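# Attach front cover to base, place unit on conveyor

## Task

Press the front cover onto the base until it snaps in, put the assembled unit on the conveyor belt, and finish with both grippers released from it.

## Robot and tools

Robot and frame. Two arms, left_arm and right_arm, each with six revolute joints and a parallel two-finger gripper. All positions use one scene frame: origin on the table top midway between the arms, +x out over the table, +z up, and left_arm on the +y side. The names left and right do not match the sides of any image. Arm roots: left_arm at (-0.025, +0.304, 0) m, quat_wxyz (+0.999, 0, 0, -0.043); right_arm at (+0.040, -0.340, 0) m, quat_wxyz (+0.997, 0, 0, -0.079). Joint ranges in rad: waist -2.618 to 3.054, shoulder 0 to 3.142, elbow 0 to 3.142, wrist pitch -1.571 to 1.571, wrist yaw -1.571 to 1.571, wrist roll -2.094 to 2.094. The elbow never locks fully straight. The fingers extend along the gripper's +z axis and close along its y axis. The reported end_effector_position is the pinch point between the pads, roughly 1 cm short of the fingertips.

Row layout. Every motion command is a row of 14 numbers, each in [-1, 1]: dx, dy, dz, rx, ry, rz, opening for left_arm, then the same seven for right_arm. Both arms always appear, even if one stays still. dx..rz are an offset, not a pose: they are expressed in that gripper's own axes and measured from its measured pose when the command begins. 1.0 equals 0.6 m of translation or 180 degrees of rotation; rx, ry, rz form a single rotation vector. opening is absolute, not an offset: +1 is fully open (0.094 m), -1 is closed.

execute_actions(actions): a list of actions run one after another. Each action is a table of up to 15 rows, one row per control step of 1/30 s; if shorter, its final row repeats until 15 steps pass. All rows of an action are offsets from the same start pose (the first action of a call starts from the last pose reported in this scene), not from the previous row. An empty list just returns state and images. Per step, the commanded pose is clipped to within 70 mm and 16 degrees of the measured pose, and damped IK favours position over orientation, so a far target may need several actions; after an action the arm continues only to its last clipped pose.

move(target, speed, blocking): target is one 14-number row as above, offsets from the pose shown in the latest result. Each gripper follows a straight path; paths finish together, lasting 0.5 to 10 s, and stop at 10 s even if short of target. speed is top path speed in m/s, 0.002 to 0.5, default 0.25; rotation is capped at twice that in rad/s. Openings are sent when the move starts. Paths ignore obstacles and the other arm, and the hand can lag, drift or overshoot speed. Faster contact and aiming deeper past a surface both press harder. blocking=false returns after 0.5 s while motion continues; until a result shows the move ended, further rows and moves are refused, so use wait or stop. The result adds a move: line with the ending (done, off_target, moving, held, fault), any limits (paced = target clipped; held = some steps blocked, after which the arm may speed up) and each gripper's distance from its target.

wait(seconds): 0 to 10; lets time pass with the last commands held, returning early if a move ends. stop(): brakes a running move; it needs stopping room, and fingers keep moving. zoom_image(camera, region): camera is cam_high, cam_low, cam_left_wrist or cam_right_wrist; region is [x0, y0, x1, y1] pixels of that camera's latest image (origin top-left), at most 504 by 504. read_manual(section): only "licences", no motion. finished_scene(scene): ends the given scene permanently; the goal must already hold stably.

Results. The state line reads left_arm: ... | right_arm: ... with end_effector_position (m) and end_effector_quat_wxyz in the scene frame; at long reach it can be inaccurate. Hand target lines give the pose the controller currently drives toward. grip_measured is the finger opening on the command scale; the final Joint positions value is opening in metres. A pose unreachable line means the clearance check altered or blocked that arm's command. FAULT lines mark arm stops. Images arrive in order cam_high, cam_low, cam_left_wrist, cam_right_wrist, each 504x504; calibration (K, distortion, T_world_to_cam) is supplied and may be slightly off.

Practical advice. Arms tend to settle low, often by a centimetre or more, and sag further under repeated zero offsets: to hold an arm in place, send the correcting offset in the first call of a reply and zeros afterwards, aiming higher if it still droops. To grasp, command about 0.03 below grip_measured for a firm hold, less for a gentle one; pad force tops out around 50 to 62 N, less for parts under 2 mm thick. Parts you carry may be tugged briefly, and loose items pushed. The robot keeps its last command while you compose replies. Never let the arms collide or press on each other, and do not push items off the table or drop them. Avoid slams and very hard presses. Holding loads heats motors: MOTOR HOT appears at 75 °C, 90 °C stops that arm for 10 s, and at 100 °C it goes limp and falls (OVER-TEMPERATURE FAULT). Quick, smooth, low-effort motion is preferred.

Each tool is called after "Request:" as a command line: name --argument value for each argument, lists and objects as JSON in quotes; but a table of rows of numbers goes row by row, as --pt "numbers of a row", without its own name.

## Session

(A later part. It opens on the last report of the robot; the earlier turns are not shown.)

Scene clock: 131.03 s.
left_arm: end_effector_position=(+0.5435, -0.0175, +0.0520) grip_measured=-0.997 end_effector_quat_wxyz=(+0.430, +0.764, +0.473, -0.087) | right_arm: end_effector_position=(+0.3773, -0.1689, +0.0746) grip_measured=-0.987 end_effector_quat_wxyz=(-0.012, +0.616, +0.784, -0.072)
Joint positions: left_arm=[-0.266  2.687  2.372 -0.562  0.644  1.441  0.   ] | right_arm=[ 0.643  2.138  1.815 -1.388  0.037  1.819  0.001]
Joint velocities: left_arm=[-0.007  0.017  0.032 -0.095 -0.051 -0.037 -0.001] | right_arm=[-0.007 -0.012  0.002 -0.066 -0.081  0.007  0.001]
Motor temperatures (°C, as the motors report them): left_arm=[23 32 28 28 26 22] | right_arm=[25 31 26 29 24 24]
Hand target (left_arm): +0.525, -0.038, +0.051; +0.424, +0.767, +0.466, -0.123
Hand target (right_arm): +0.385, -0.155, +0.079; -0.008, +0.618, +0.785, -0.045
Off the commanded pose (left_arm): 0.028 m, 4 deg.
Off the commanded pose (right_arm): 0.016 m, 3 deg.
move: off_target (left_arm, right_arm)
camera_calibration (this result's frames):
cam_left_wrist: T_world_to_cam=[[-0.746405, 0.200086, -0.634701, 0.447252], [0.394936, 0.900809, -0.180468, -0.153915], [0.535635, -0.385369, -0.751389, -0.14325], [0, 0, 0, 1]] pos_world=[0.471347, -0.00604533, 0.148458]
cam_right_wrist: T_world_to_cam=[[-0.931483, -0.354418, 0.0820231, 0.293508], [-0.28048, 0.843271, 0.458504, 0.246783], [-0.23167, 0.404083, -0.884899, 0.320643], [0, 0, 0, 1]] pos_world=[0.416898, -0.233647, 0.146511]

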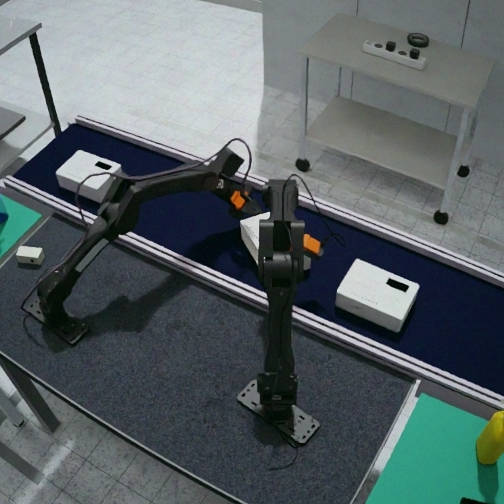

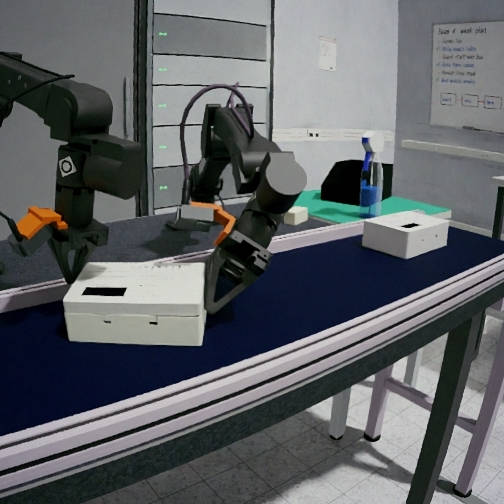

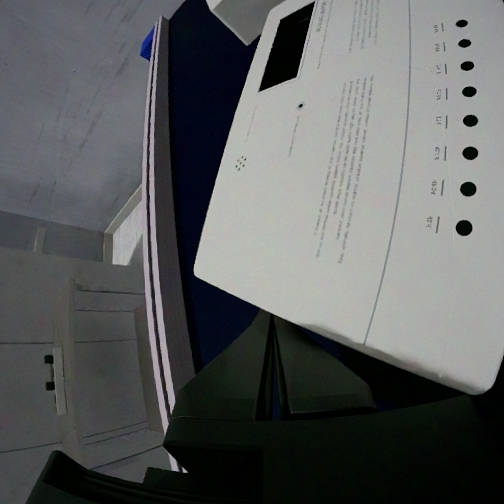

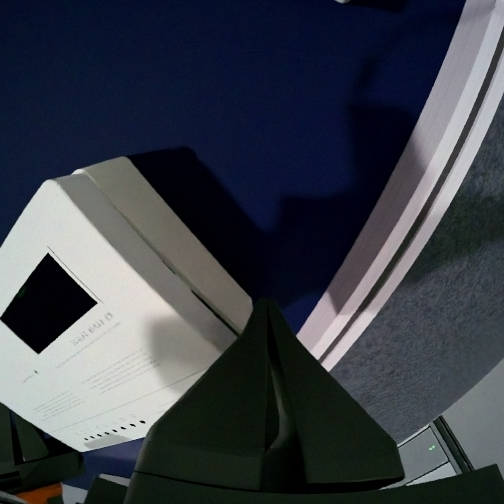

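Request:
move --target '[-0.006,0.064,-0.111,0,0,0,-1, -0.022,-0.013,-0.075,0,0,0,-1]' --speed 0.15

Scene clock: 133.47 s.
left_arm: end_effector_position=(+0.5587, +0.0234, +0.1137) grip_measured=-0.997 end_effector_quat_wxyz=(+0.431, +0.762, +0.477, -0.073) | right_arm: end_effector_position=(+0.3740, -0.1760, +0.1062) grip_measured=-0.987 end_effector_quat_wxyz=(-0.019, +0.615, +0.784, -0.084)
Joint positions: left_arm=[-0.194  2.733  2.716 -0.886  0.663  1.506  0.   ] | right_arm=[ 0.63   2.138  1.937 -1.538  0.037  1.804  0.001]
Joint velocities: left_arm=[-0.002 -0.012  0.051 -0.022 -0.007 -0.051 -0.   ] | right_arm=[ 0.002 -0.002 -0.012 -0.037 -0.037 -0.066 -0.002]
Motor temperatures (°C, as the motors report them): left_arm=[23 33 28 28 26 22] | right_arm=[25 31 27 29 24 24]
Hand target (left_arm): +0.554, +0.022, +0.117; +0.432, +0.762, +0.474, -0.086
Hand target (right_arm): +0.377, -0.180, +0.121; -0.012, +0.616, +0.784, -0.072
Off the commanded pose (left_arm): 0.006 m, 2 deg.
Off the commanded pose (right_arm): 0.016 m, 2 deg.
move: off_target (right_arm)
camera_calibration (this result's frames):
cam_left_wrist: T_world_to_cam=[[-0.738418, 0.193432, -0.646005, 0.486545], [0.380122, 0.910671, -0.161819, -0.179651], [0.556997, -0.365051, -0.745984, -0.10223], [0, 0, 0, 1]] pos_world=[0.484505, 0.0321707, 0.208977]
cam_right_wrist: T_world_to_cam=[[-0.928208, -0.355313, 0.110377, 0.280899], [-0.270222, 0.847717, 0.456461, 0.234575], [-0.255755, 0.393864, -0.882871, 0.357776], [0, 0, 0, 1]] pos_world=[0.415623, -0.239962, 0.177791]

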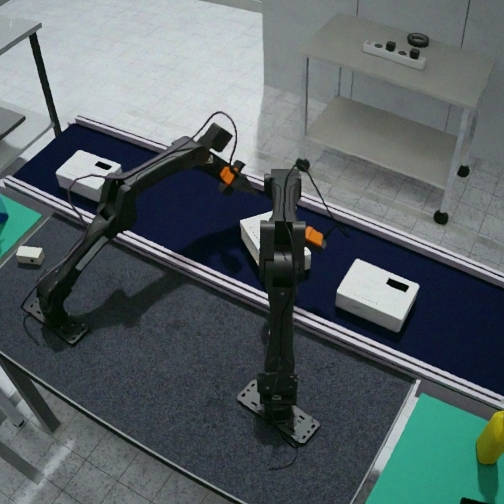

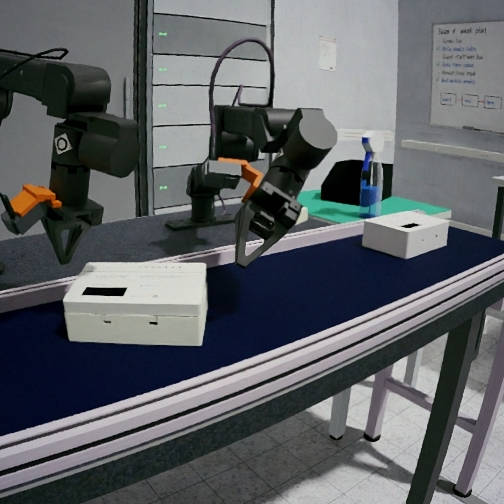

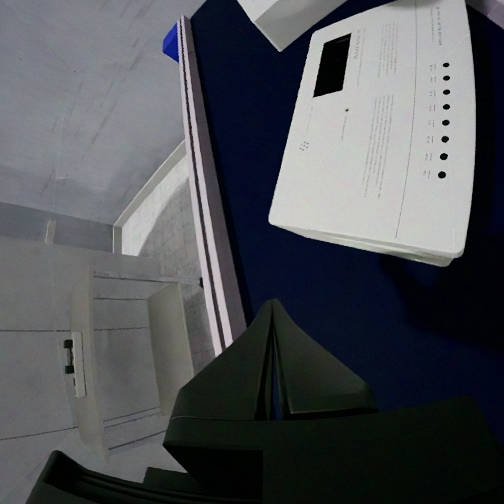

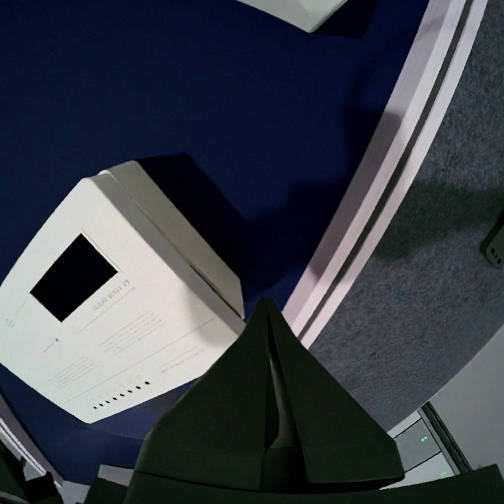

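Request:
move --target '[-0.158,-0.185,-0.053,-0.054,0.121,0,-1, -0.119,0.2,-0.043,-0.266,0.153,-0.409,-1]' --speed 0.4

Scene clock: 137.80 s.
left_arm: end_effector_position=(+0.4133, +0.0016, +0.1105) grip_measured=-0.997 end_effector_quat_wxyz=(+0.386, +0.730, +0.553, +0.111) | right_arm: end_effector_position=(+0.5046, -0.2177, +0.1086) grip_measured=-0.987 end_effector_quat_wxyz=(-0.004, +0.009, +0.932, +0.362)
Joint positions: left_arm=[-0.507  1.932  1.342 -0.156  0.037  1.237  0.   ] | right_arm=[ 0.161  2.389  2.194 -1.373 -0.741  0.023  0.001]
Joint velocities: left_arm=[-0.002  0.002 -0.002 -0.007 -0.051  0.007 -0.   ] | right_arm=[-0.007 -0.002  0.007 -0.081 -0.051 -0.095  0.001]
Motor temperatures (°C, as the motors report them): left_arm=[23 33 28 28 26 22] | right_arm=[25 31 27 29 24 24]
Hand target (left_arm): +0.411, +0.000, +0.118; +0.395, +0.724, +0.554, +0.112
Hand target (right_arm): +0.508, -0.217, +0.115; +0.004, +0.002, +0.927, +0.374
Off the commanded pose (left_arm): 0.008 m, 1 deg.
Off the commanded pose (right_arm): 0.012 m, 2 deg.
move: off_target (right_arm)
camera_calibration (this result's frames):
cam_left_wrist: T_world_to_cam=[[-0.671181, 0.138683, -0.728205, 0.362685], [0.0965124, 0.990331, 0.0996492, -0.0169347], [0.734984, -0.00339806, -0.678076, -0.113219], [0, 0, 0, 1]] pos_world=[0.328276, -0.033912, 0.189025]
cam_right_wrist: T_world_to_cam=[[0.105928, -0.697171, -0.709036, -0.120154], [-0.854332, -0.428673, 0.293865, 0.338653], [-0.508819, 0.574623, -0.641023, 0.550417], [0, 0, 0, 1]] pos_world=[0.582112, -0.254879, 0.168118]

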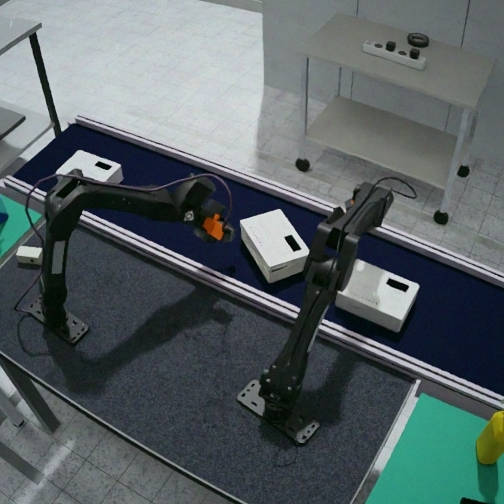

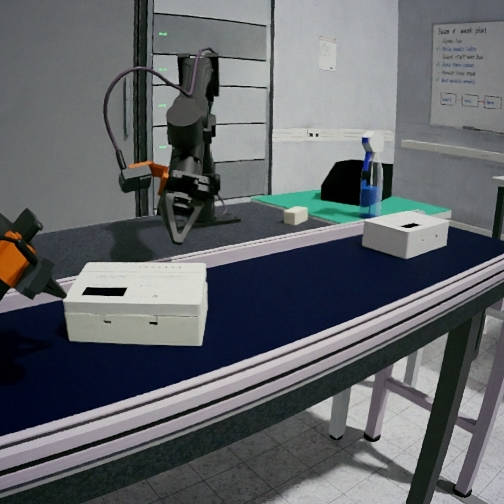

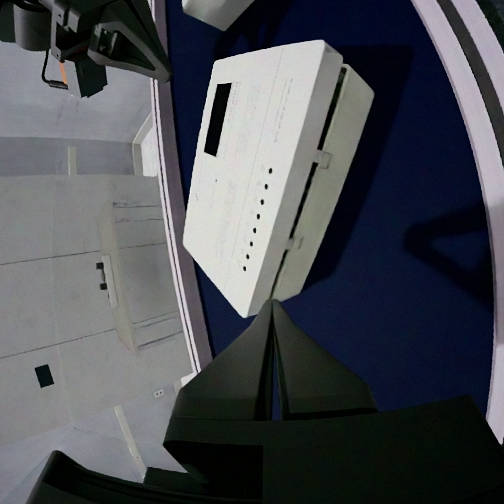

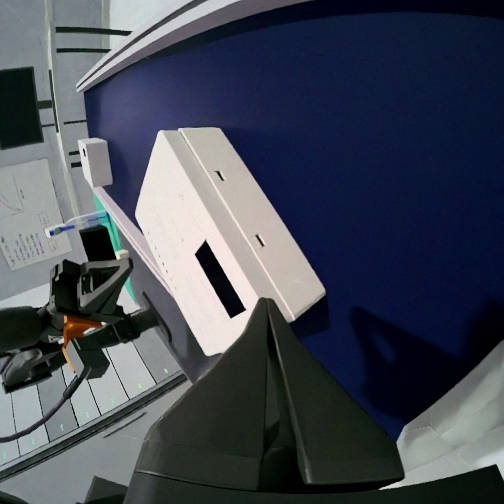

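Request:
zoom_image --camera "cam_left_wrist" --region '[240, 40, 390, 310]'

Region (240, 40, 390, 310) of cam_left_wrist's 504x504 image, scaled by 1.867, with more detail than that image has.

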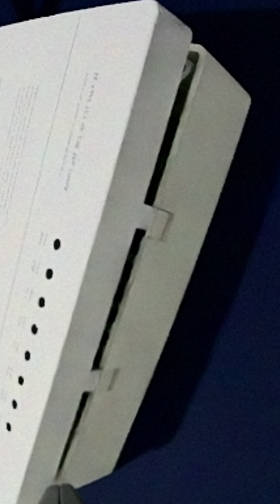

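Request:
move --target '[0.0115,-0.03,0.029,0,0,0,-1, -0.005,-0.027,0.093,0,0,0,-1]' --speed 0.12

Scene clock: 139.27 s.
left_arm: end_effector_position=(+0.4128, +0.0019, +0.0871) grip_measured=-0.997 end_effector_quat_wxyz=(+0.385, +0.730, +0.553, +0.111) | right_arm: end_effector_position=(+0.5083, -0.1944, +0.0621) grip_measured=-0.987 end_effector_quat_wxyz=(-0.001, +0.010, +0.933, +0.361)
Joint positions: left_arm=[-0.507  1.964  1.288 -0.07   0.037  1.237  0.   ] | right_arm=[ 0.212  2.398  2.026 -1.144 -0.736  0.095  0.001]
Joint velocities: left_arm=[-0.002 -0.007 -0.002  0.037 -0.007  0.007 -0.001] | right_arm=[-0.002 -0.012  0.012 -0.051  0.022  0.007 -0.   ]
Motor temperatures (°C, as the motors report them): left_arm=[23 33 28 28 26 22] | right_arm=[25 31 27 29 24 24]
Hand target (left_arm): +0.413, +0.002, +0.084; +0.386, +0.730, +0.553, +0.111
Hand target (right_arm): +0.507, -0.191, +0.057; -0.003, +0.009, +0.932, +0.362
Off the commanded pose (left_arm): 0.003 m, 0 deg.
Off the commanded pose (right_arm): 0.006 m, 0 deg.
move: done
camera_calibration (this result's frames):
cam_left_wrist: T_world_to_cam=[[-0.671642, 0.138993, -0.727721, 0.345495], [0.0965756, 0.990288, 0.10001, -0.0148989], [0.734554, -0.00310907, -0.678543, -0.128546], [0, 0, 0, 1]] pos_world=[0.327912, -0.0336669, 0.16569]
cam_right_wrist: T_world_to_cam=[[0.107394, -0.699266, -0.706749, -0.138565], [-0.856923, -0.425556, 0.290835, 0.367526], [-0.504132, 0.574395, -0.644919, 0.507001], [0, 0, 0, 1]] pos_world=[0.585418, -0.23171, 0.122155]

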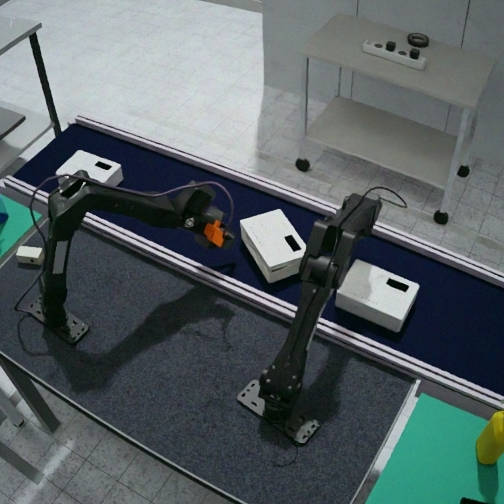

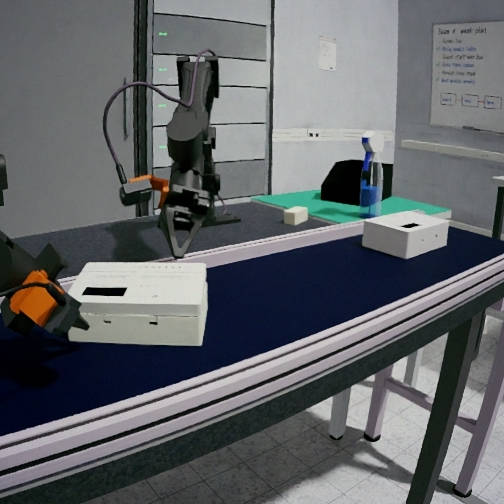

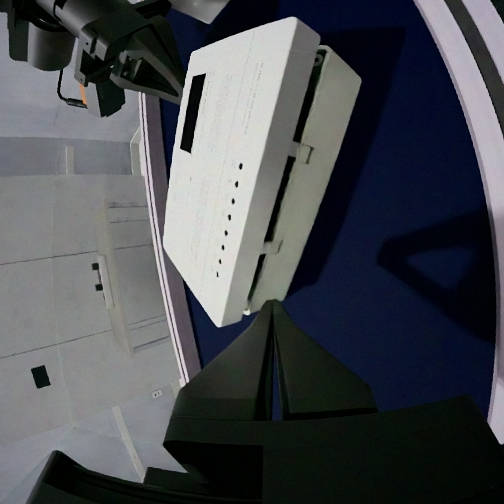

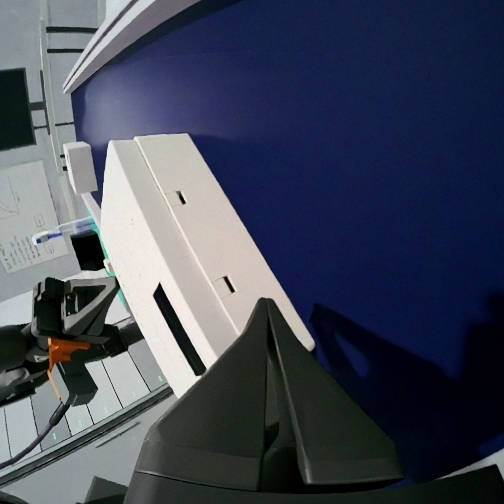

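Request:
move --target '[0.036,0.078,0.087,0,0,0,-1, 0.122,-0.01,0.025,0,0,0,-1]' --speed 0.05

Scene clock: 141.37 s.
left_arm: end_effector_position=(+0.4832, -0.0052, +0.0765) grip_measured=-0.997 end_effector_quat_wxyz=(+0.386, +0.728, +0.553, +0.120) | right_arm: end_effector_position=(+0.4367, -0.1933, +0.0416) grip_measured=-0.987 end_effector_quat_wxyz=(-0.011, +0.019, +0.934, +0.357)
Joint positions: left_arm=[-0.442  2.201  1.604 -0.144  0.069  1.286  0.   ] | right_arm=[ 0.227  2.141  1.51  -0.889 -0.728  0.128  0.001]
Joint velocities: left_arm=[-0.012 -0.012 -0.002 -0.037  0.037  0.007 -0.   ] | right_arm=[ 0.007  0.007 -0.022  0.022  0.007 -0.051  0.001]
Motor temperatures (°C, as the motors report them): left_arm=[23 33 28 28 26 22] | right_arm=[25 32 27 29 24 24]
Hand target (left_arm): +0.485, -0.005, +0.078; +0.386, +0.730, +0.553, +0.111
Hand target (right_arm): +0.436, -0.187, +0.049; -0.001, +0.009, +0.932, +0.361
Off the commanded pose (left_arm): 0.003 m, 1 deg.
Off the commanded pose (right_arm): 0.008 m, 2 deg.
move: done
camera_calibration (this result's frames):
cam_left_wrist: T_world_to_cam=[[-0.66191, 0.138383, -0.736699, 0.381982], [0.0857874, 0.990339, 0.108949, -0.00906563], [0.744658, 0.00891527, -0.667387, -0.193152], [0, 0, 0, 1]] pos_world=[0.397447, -0.0421599, 0.153486]
cam_right_wrist: T_world_to_cam=[[0.0814101, -0.7061, -0.703417, -0.134642], [-0.853087, -0.41431, 0.317158, 0.311996], [-0.515378, 0.574257, -0.636094, 0.461524], [0, 0, 0, 1]] pos_world=[0.51498, -0.230841, 0.0999112]

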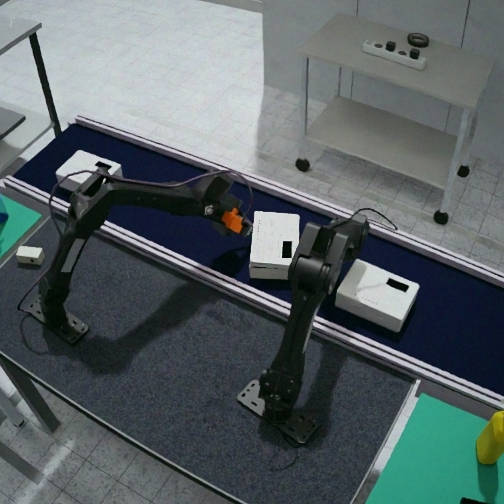

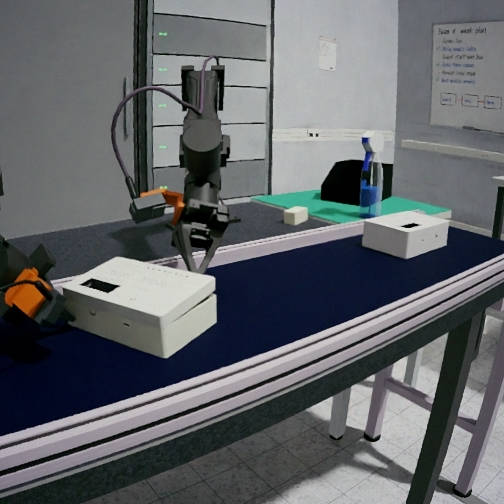

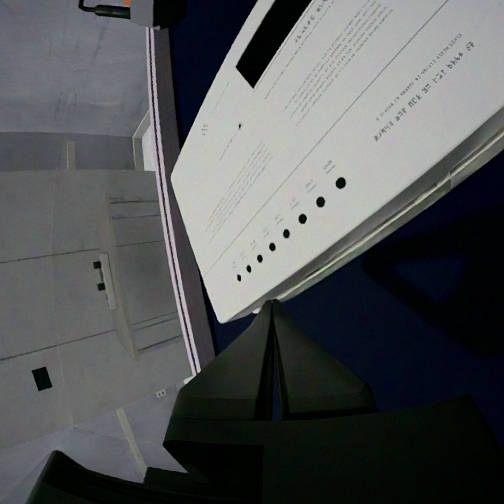

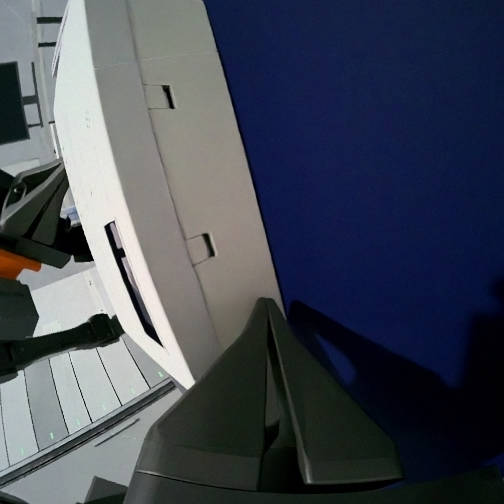

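Request:
move --target '[-0.0625,-0.066,-0.047,0.035,-0.097,0.094,-1, -0.0955,0.031,0.015,0.002,0.055,-0.062,-1]' --speed 0.1

Scene clock: 144.57 s.
left_arm: end_effector_position=(+0.4287, -0.0295, +0.0734) grip_measured=-0.997 end_effector_quat_wxyz=(+0.404, +0.831, +0.379, +0.044) | right_arm: end_effector_position=(+0.4928, -0.1819, +0.0418) grip_measured=-0.987 end_effector_quat_wxyz=(-0.060, -0.089, +0.929, +0.353)
Joint positions: left_arm=[-0.434  2.143  1.507 -0.168  0.375  1.614  0.   ] | right_arm=[ 0.246  2.593  2.302 -1.438 -0.719 -0.163  0.001]
Joint velocities: left_arm=[ 0.007  0.002 -0.002 -0.051 -0.037  0.022  0.   ] | right_arm=[-0.017  0.002 -0.012 -0.037 -0.051 -0.081 -0.001]
Motor temperatures (°C, as the motors report them): left_arm=[23 33 28 28 26 22] | right_arm=[25 32 27 29 24 24]
Hand target (left_arm): +0.425, -0.023, +0.078; +0.403, +0.831, +0.382, +0.033
Hand target (right_arm): +0.493, -0.176, +0.045; -0.057, -0.103, +0.928, +0.354
Off the commanded pose (left_arm): 0.009 m, 1 deg.
Off the commanded pose (right_arm): 0.008 m, 2 deg.
move: done
camera_calibration (this result's frames):
cam_left_wrist: T_world_to_cam=[[-0.527621, 0.408431, -0.744849, 0.297984], [0.491004, 0.862151, 0.124945, -0.15864], [0.693203, -0.2998, -0.65543, -0.142294], [0, 0, 0, 1]] pos_world=[0.333754, -0.0275941, 0.148511]
cam_right_wrist: T_world_to_cam=[[0.234736, -0.667636, -0.706513, -0.199499], [-0.727237, -0.602893, 0.328096, 0.267787], [-0.645, 0.436787, -0.62705, 0.52248], [0, 0, 0, 1]] pos_world=[0.578574, -0.199958, 0.0988129]

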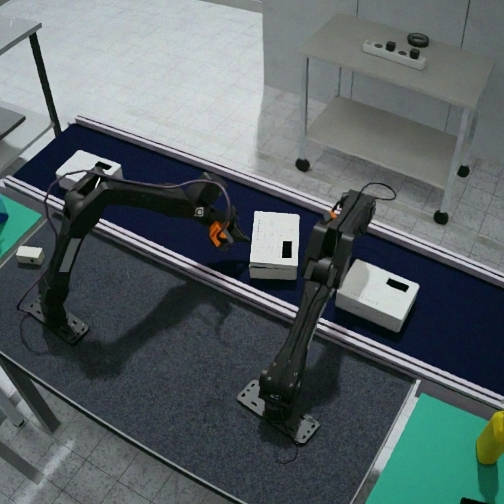

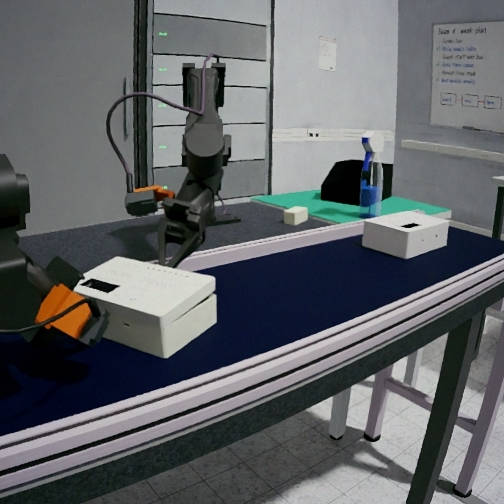

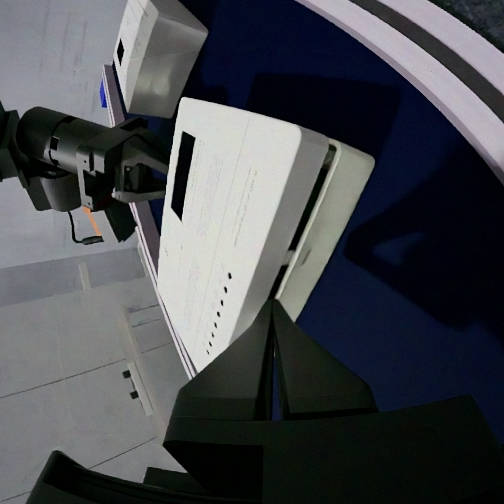

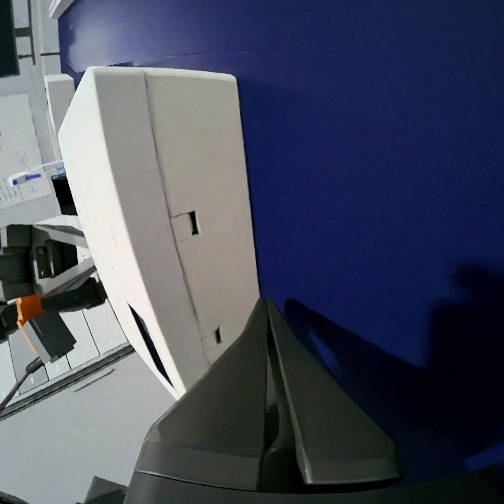

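Request:
move --target '[-0.018,0.011,-0.015,0,0,0,-1, -0.008,0.028,0.015,0,0,0,-1]' --speed 0.04

Scene clock: 145.83 s.
left_arm: end_effector_position=(+0.4274, -0.0313, +0.0798) grip_measured=-0.997 end_effector_quat_wxyz=(+0.406, +0.831, +0.377, +0.049) | right_arm: end_effector_position=(+0.4871, -0.1680, +0.0418) grip_measured=-0.987 end_effector_quat_wxyz=(-0.075, -0.082, +0.930, +0.350)
Joint positions: left_arm=[-0.441  2.129  1.507 -0.172  0.365  1.614  0.   ] | right_arm=[ 0.277  2.593  2.302 -1.441 -0.718 -0.117  0.001]
Joint velocities: left_arm=[ 0.007  0.017  0.007  0.007 -0.037  0.022 -0.001] | right_arm=[-0.002  0.002 -0.002 -0.007 -0.007  0.022  0.001]
Motor temperatures (°C, as the motors report them): left_arm=[23 33 28 28 25 22] | right_arm=[25 32 27 29 24 24]
Hand target (left_arm): +0.422, -0.034, +0.087; +0.404, +0.831, +0.379, +0.044
Hand target (right_arm): +0.494, -0.163, +0.046; -0.060, -0.089, +0.929, +0.353
Off the commanded pose (left_arm): 0.009 m, 1 deg.
Off the commanded pose (right_arm): 0.010 m, 2 deg.
move: done
camera_calibration (this result's frames):
cam_left_wrist: T_world_to_cam=[[-0.51824, 0.409936, -0.750586, 0.299337], [0.489814, 0.861709, 0.132435, -0.157367], [0.701077, -0.299015, -0.647365, -0.141763], [0, 0, 0, 1]] pos_world=[0.331596, -0.0294937, 0.153746]
cam_right_wrist: T_world_to_cam=[[0.210065, -0.675328, -0.706969, -0.178122], [-0.71792, -0.597405, 0.357349, 0.267141], [-0.663675, 0.43248, -0.610325, 0.520447], [0, 0, 0, 1]] pos_world=[0.574611, -0.185783, 0.0962524]

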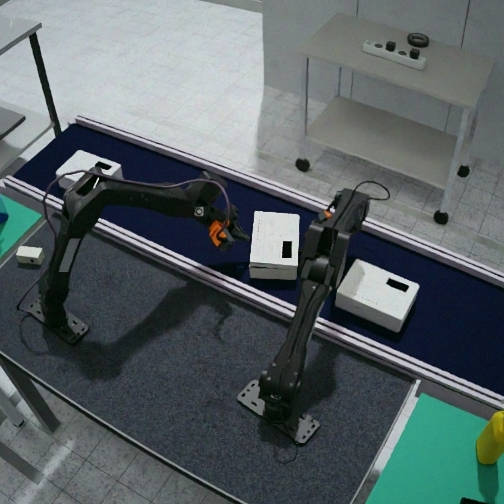

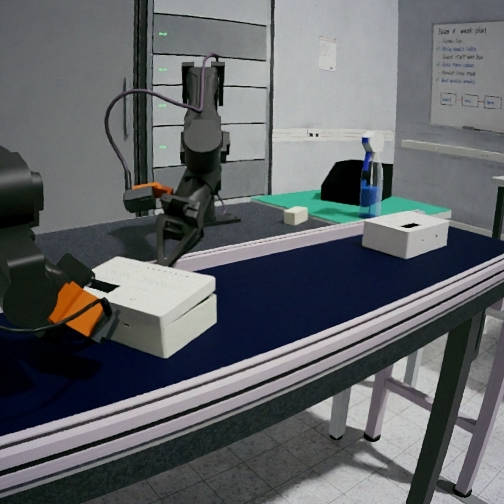

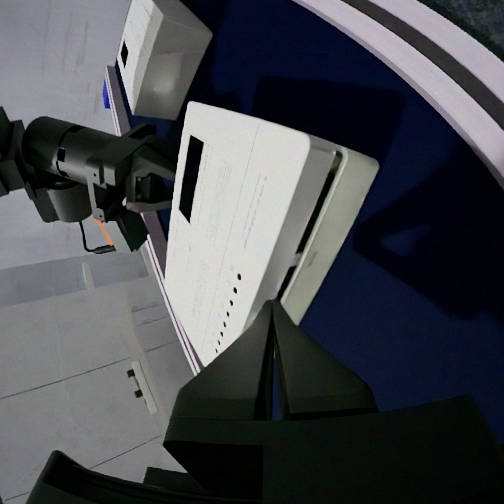

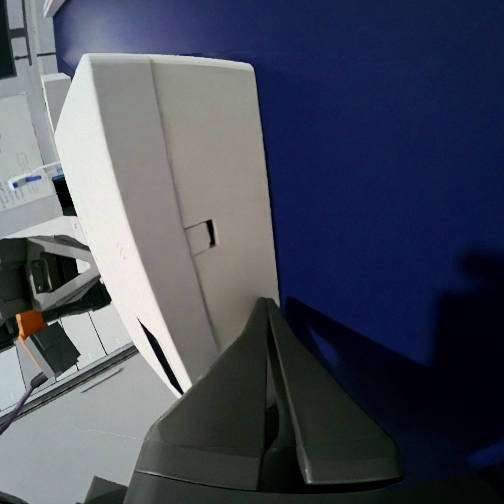

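Request:
move --target '[-0.016,0.03,0.025,0,0,0,-1, 0.003,0.029,0.02,0,0,0,-1]' --speed 0.03

Request:
zoom_image --camera "cam_left_wrist" --region '[200, 100, 420, 320]'

Scene clock: 147.27 s.
left_arm: end_effector_position=(+0.4393, -0.0352, +0.0791) grip_measured=-0.997 end_effector_quat_wxyz=(+0.391, +0.833, +0.388, +0.058) | right_arm: end_effector_position=(+0.4891, -0.1701, +0.0322) grip_measured=-0.987 end_effector_quat_wxyz=(-0.074, -0.069, +0.939, +0.329)
Joint positions: left_arm=[-0.448  2.175  1.599 -0.236  0.325  1.606  0.   ] | right_arm=[ 0.284  2.585  2.272 -1.395 -0.676 -0.07   0.001]
Joint velocities: left_arm=[-0.002  0.002  0.032 -0.066 -0.007 -0.037 -0.   ] | right_arm=[-0.007  0.002 -0.007  0.007  0.022  0.081 -0.001]
Motor temperatures (°C, as the motors report them): left_arm=[23 33 28 28 25 22] | right_arm=[25 32 27 29 24 24]
Hand target (left_arm): +0.436, -0.054, +0.085; +0.405, +0.831, +0.377, +0.049
Hand target (right_arm): +0.481, -0.148, +0.045; -0.076, -0.082, +0.930, +0.350
Off the commanded pose (left_arm): 0.020 m, 2 deg.
Off the commanded pose (right_arm): 0.027 m, 3 deg.
move: off_target (left_arm, right_arm)
camera_calibration (this result's frames):
cam_left_wrist: T_world_to_cam=[[-0.53445, 0.418893, -0.734093, 0.312647], [0.467871, 0.869957, 0.155792, -0.151618], [0.703889, -0.260198, -0.660936, -0.150579], [0, 0, 0, 1]] pos_world=[0.344023, -0.0382445, 0.15361]
cam_right_wrist: T_world_to_cam=[[0.194055, -0.712408, -0.674402, -0.186296], [-0.730137, -0.564023, 0.385717, 0.281464], [-0.655166, 0.417556, -0.629607, 0.510757], [0, 0, 0, 1]] pos_world=[0.57629, -0.187236, 0.0873723]

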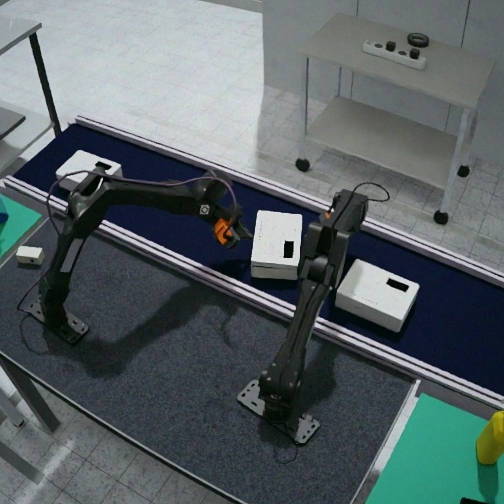

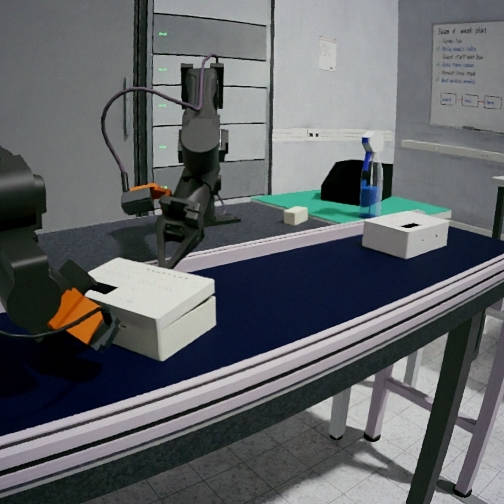

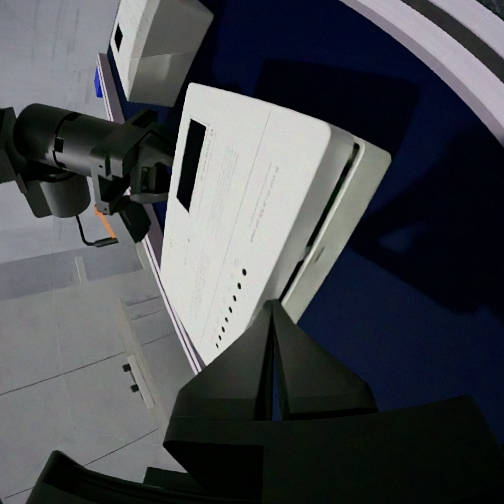

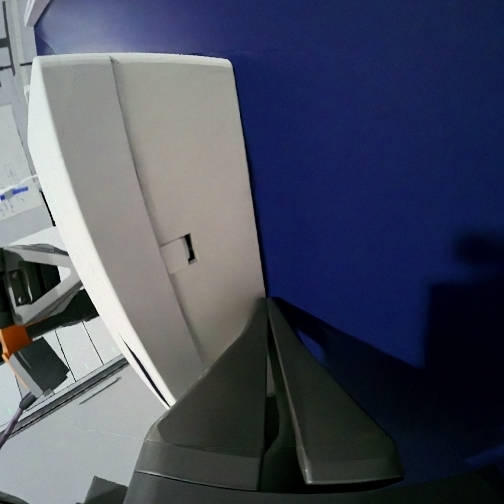

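Region (200, 100, 420, 320) of cam_left_wrist's 504x504 image, scaled by 2.291, with more detail than that image has.

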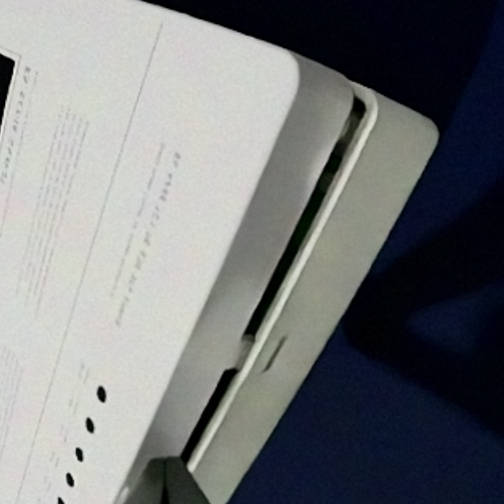

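Request:
execute_actions --actions '[[[-0.024,0.012,0.016,0,0,0,-1, 0.0085,0.043,0.008,0,0,0,-1],[-0.023,0.008,0.02,0,0,0,-1, 0.0085,0.043,0.008,0,0,0,-1],[-0.023,0.008,0.02,0,0,0,-1, 0.0085,0.043,0.008,0,0,0,-1],[-0.022,0.004,0.024,0,0,0,-1, 0.0085,0.043,0.008,0,0,0,-1],[-0.022,0.004,0.024,0,0,0,-1, 0.0085,0.043,0.008,0,0,0,-1],[-0.021,0.001,0.027,0,0,0,-1, 0.0085,0.043,0.008,0,0,0,-1]]]'

Request:
zoom_image --camera "cam_left_wrist" --region '[200, 100, 420, 320]'

Scene clock: 148.20 s.
left_arm: end_effector_position=(+0.4382, -0.0374, +0.0624) grip_measured=-0.997 end_effector_quat_wxyz=(+0.371, +0.836, +0.399, +0.062) | right_arm: end_effector_position=(+0.4888, -0.1692, +0.0326) grip_measured=-0.987 end_effector_quat_wxyz=(-0.073, -0.060, +0.948, +0.305)
Joint positions: left_arm=[-0.465  2.206  1.607 -0.243  0.281  1.594  0.   ] | right_arm=[ 0.3    2.566  2.259 -1.378 -0.629 -0.022  0.001]
Joint velocities: left_arm=[-0.012 -0.002  0.012  0.081  0.007 -0.081 -0.   ] | right_arm=[-0.032  0.002  0.007  0.007  0.051 -0.051  0.   ]
Motor temperatures (°C, as the motors report them): left_arm=[23 33 28 28 25 22] | right_arm=[25 32 27 29 24 24]
Hand target (left_arm): +0.437, -0.054, +0.071; +0.390, +0.833, +0.388, +0.057
Hand target (right_arm): +0.481, -0.149, +0.046; -0.075, -0.070, +0.939, +0.329
Off the commanded pose (left_arm): 0.019 m, 3 deg.
Off the commanded pose (right_arm): 0.026 m, 3 deg.
camera_calibration (this result's frames):
cam_left_wrist: T_world_to_cam=[[-0.554522, 0.434997, -0.709425, 0.308587], [0.452565, 0.873049, 0.181579, -0.141399], [0.698349, -0.220371, -0.680989, -0.156174], [0, 0, 0, 1]] pos_world=[0.344174, -0.0452028, 0.138241]
cam_right_wrist: T_world_to_cam=[[0.182566, -0.749161, -0.636732, -0.187221], [-0.739363, -0.531494, 0.413349, 0.290759], [-0.648084, 0.395312, -0.650934, 0.503916], [0, 0, 0, 1]] pos_world=[0.575737, -0.184926, 0.0886219]

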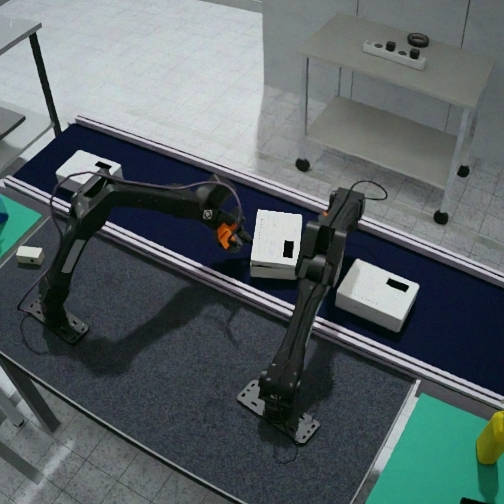

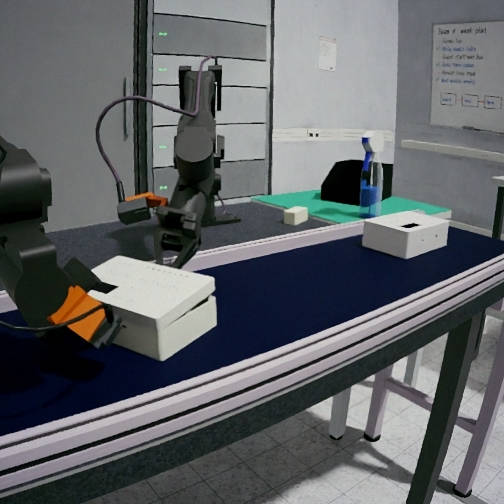

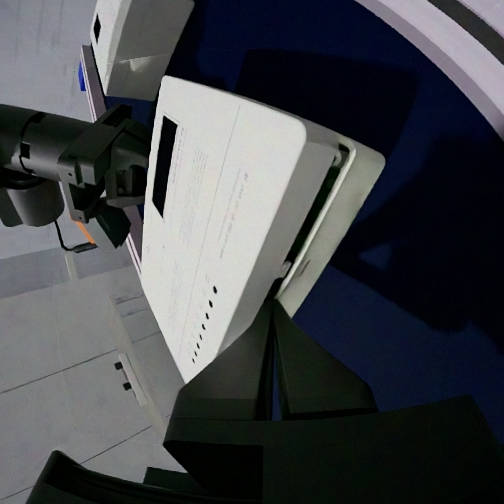

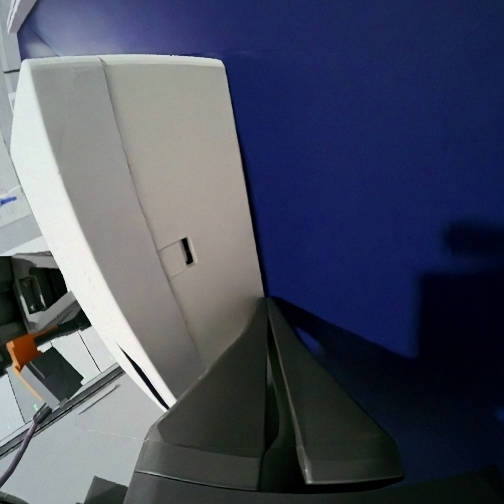

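Region (200, 100, 420, 320) of cam_left_wrist's 504x504 image, scaled by 2.291, with more detail than that image has.

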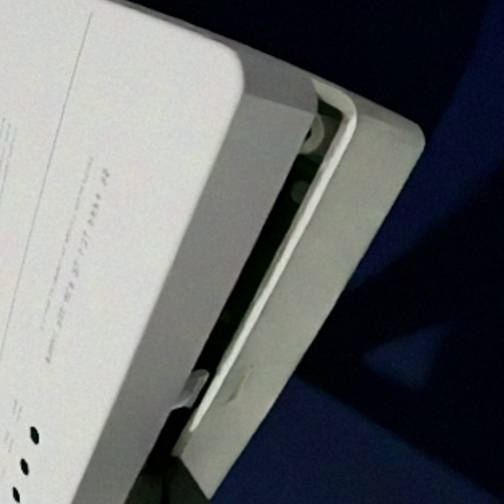

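Request:
move --target '[0,0,-0.035,0,0,0,-1, 0.002,0.012,0.0,0,0,0,-1]' --speed 0.06

Scene clock: 149.63 s.
left_arm: end_effector_position=(+0.4327, -0.0338, +0.0771) grip_measured=-0.997 end_effector_quat_wxyz=(+0.377, +0.836, +0.393, +0.069) | right_arm: end_effector_position=(+0.4889, -0.1701, +0.0319) grip_measured=-0.987 end_effector_quat_wxyz=(-0.074, -0.056, +0.949, +0.302)
Joint positions: left_arm=[-0.465  2.154  1.573 -0.243  0.28   1.602  0.   ] | right_arm=[ 0.3    2.566  2.259 -1.378 -0.623 -0.013  0.001]
Joint velocities: left_arm=[-0.017  0.002 -0.012 -0.022  0.007 -0.037  0.001] | right_arm=[-0.007 -0.012 -0.002 -0.022  0.081 -0.037  0.   ]
Motor temperatures (°C, as the motors report them): left_arm=[23 33 28 28 25 22] | right_arm=[25 32 27 29 24 24]
Hand target (left_arm): +0.430, -0.026, +0.078; +0.371, +0.836, +0.399, +0.063
Hand target (right_arm): +0.487, -0.164, +0.037; -0.073, -0.060, +0.948, +0.305
Off the commanded pose (left_arm): 0.009 m, 1 deg.
Off the commanded pose (right_arm): 0.008 m, 1 deg.
move: done
camera_calibration (this result's frames):
cam_left_wrist: T_world_to_cam=[[-0.538295, 0.43411, -0.722348, 0.308367], [0.453247, 0.871736, 0.186128, -0.145408], [0.710497, -0.22721, -0.666011, -0.148221], [0, 0, 0, 1]] pos_world=[0.337208, -0.0407854, 0.151096]
cam_right_wrist: T_world_to_cam=[[0.174426, -0.755268, -0.63178, -0.185513], [-0.741145, -0.523129, 0.42076, 0.292648], [-0.648289, 0.394849, -0.651011, 0.503911], [0, 0, 0, 1]] pos_world=[0.575933, -0.185988, 0.0877133]

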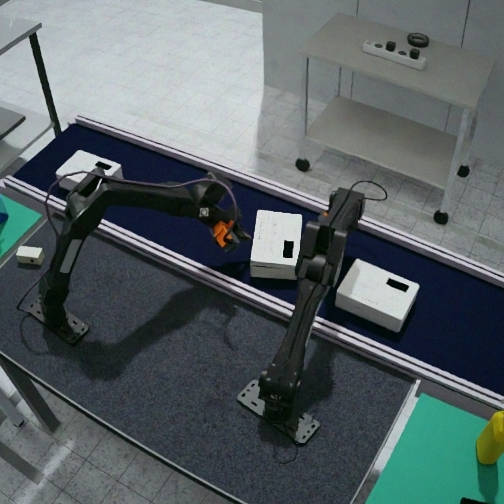

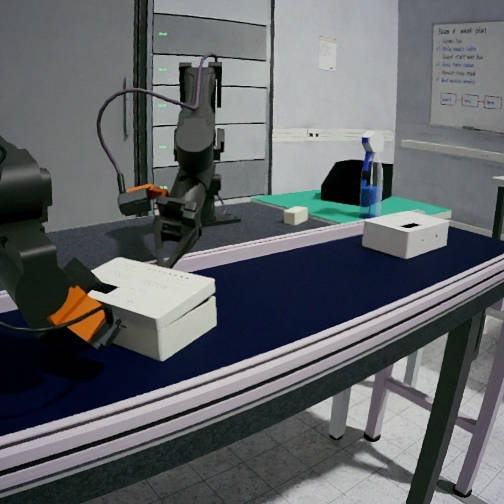

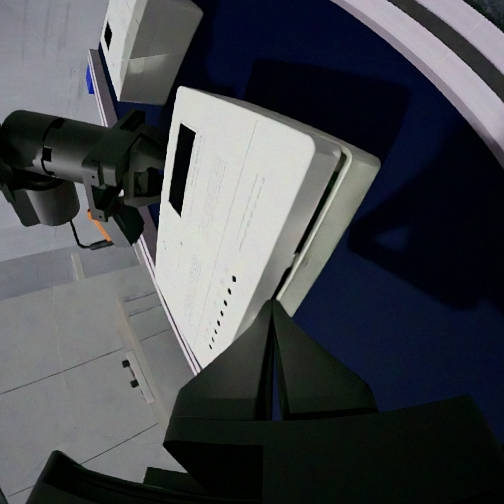

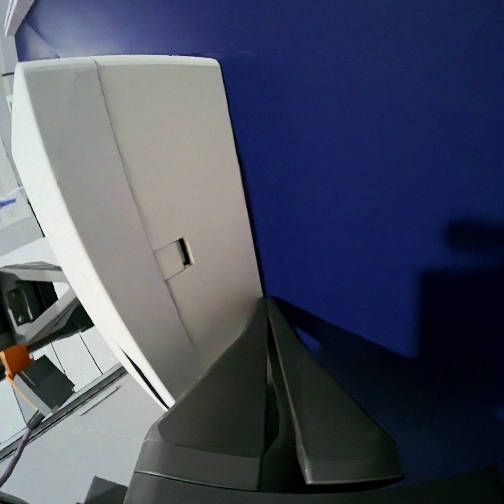

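Request:
move --target '[0.01,0.023,-0.051,0.004,-0.048,0.13,-0.7, 0.002,0.012,0.0,0,0,0,-1]' --speed 0.15

Scene clock: 151.73 s.
left_arm: end_effector_position=(+0.4329, -0.0191, +0.1008) grip_measured=-0.703 end_effector_quat_wxyz=(+0.375, +0.903, +0.191, +0.088) | right_arm: end_effector_position=(+0.4889, -0.1710, +0.0314) grip_measured=-0.987 end_effector_quat_wxyz=(-0.075, -0.051, +0.950, +0.299)
Joint positions: left_arm=[-0.393  2.154  1.682 -0.423  0.447  2.087  0.014] | right_arm=[ 0.3    2.566  2.259 -1.378 -0.617 -0.003  0.001]
Joint velocities: left_arm=[ 0.007  0.007 -0.022 -0.081 -0.022 -0.007 -0.001] | right_arm=[-0.002 -0.007  0.007 -0.022  0.007 -0.11   0.   ]
Motor temperatures (°C, as the motors report them): left_arm=[23 33 28 28 25 22] | right_arm=[25 33 27 29 24 24]
Hand target (left_arm): +0.433, -0.018, +0.107; +0.380, +0.902, +0.191, +0.080
Hand target (right_arm): +0.487, -0.165, +0.036; -0.074, -0.056, +0.949, +0.302
Off the commanded pose (left_arm): 0.006 m, 1 deg.
Off the commanded pose (right_arm): 0.008 m, 1 deg.
joint sent to its limit (left arm) — the command would take joint 6 (wrist roll) past its upper limit, so that joint was sent only as far as its limit.
move: done
camera_calibration (this result's frames):
cam_left_wrist: T_world_to_cam=[[-0.200854, 0.648836, -0.733941, 0.178407], [0.69186, 0.624364, 0.362628, -0.288533], [0.693533, -0.434949, -0.57431, -0.135059], [0, 0, 0, 1]] pos_world=[0.329126, 0.00564925, 0.158004]
cam_right_wrist: T_world_to_cam=[[0.166204, -0.761056, -0.627033, -0.18364], [-0.742873, -0.514801, 0.427926, 0.294542], [-0.648472, 0.394683, -0.65093, 0.503947], [0, 0, 0, 1]] pos_world=[0.576125, -0.187029, 0.0868433]

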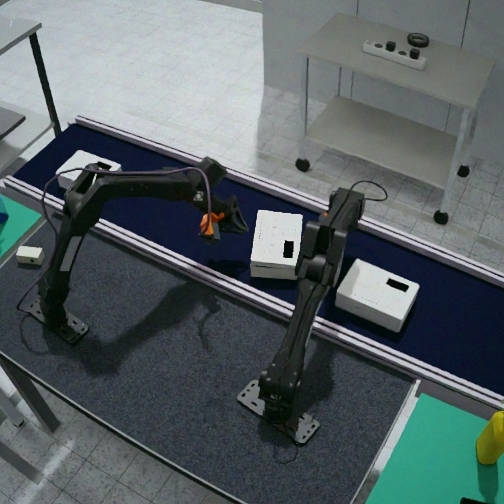

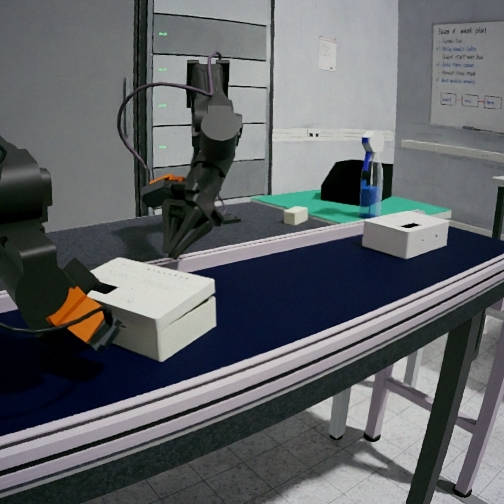

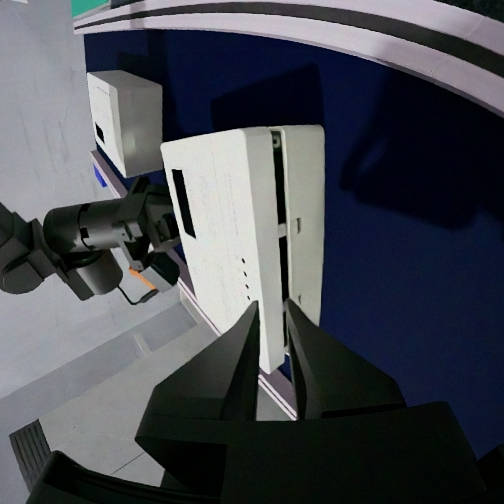

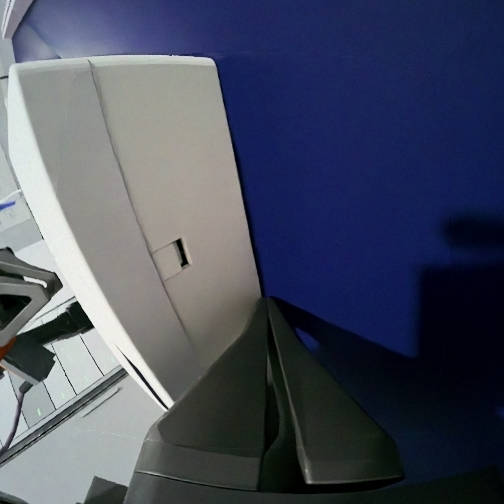

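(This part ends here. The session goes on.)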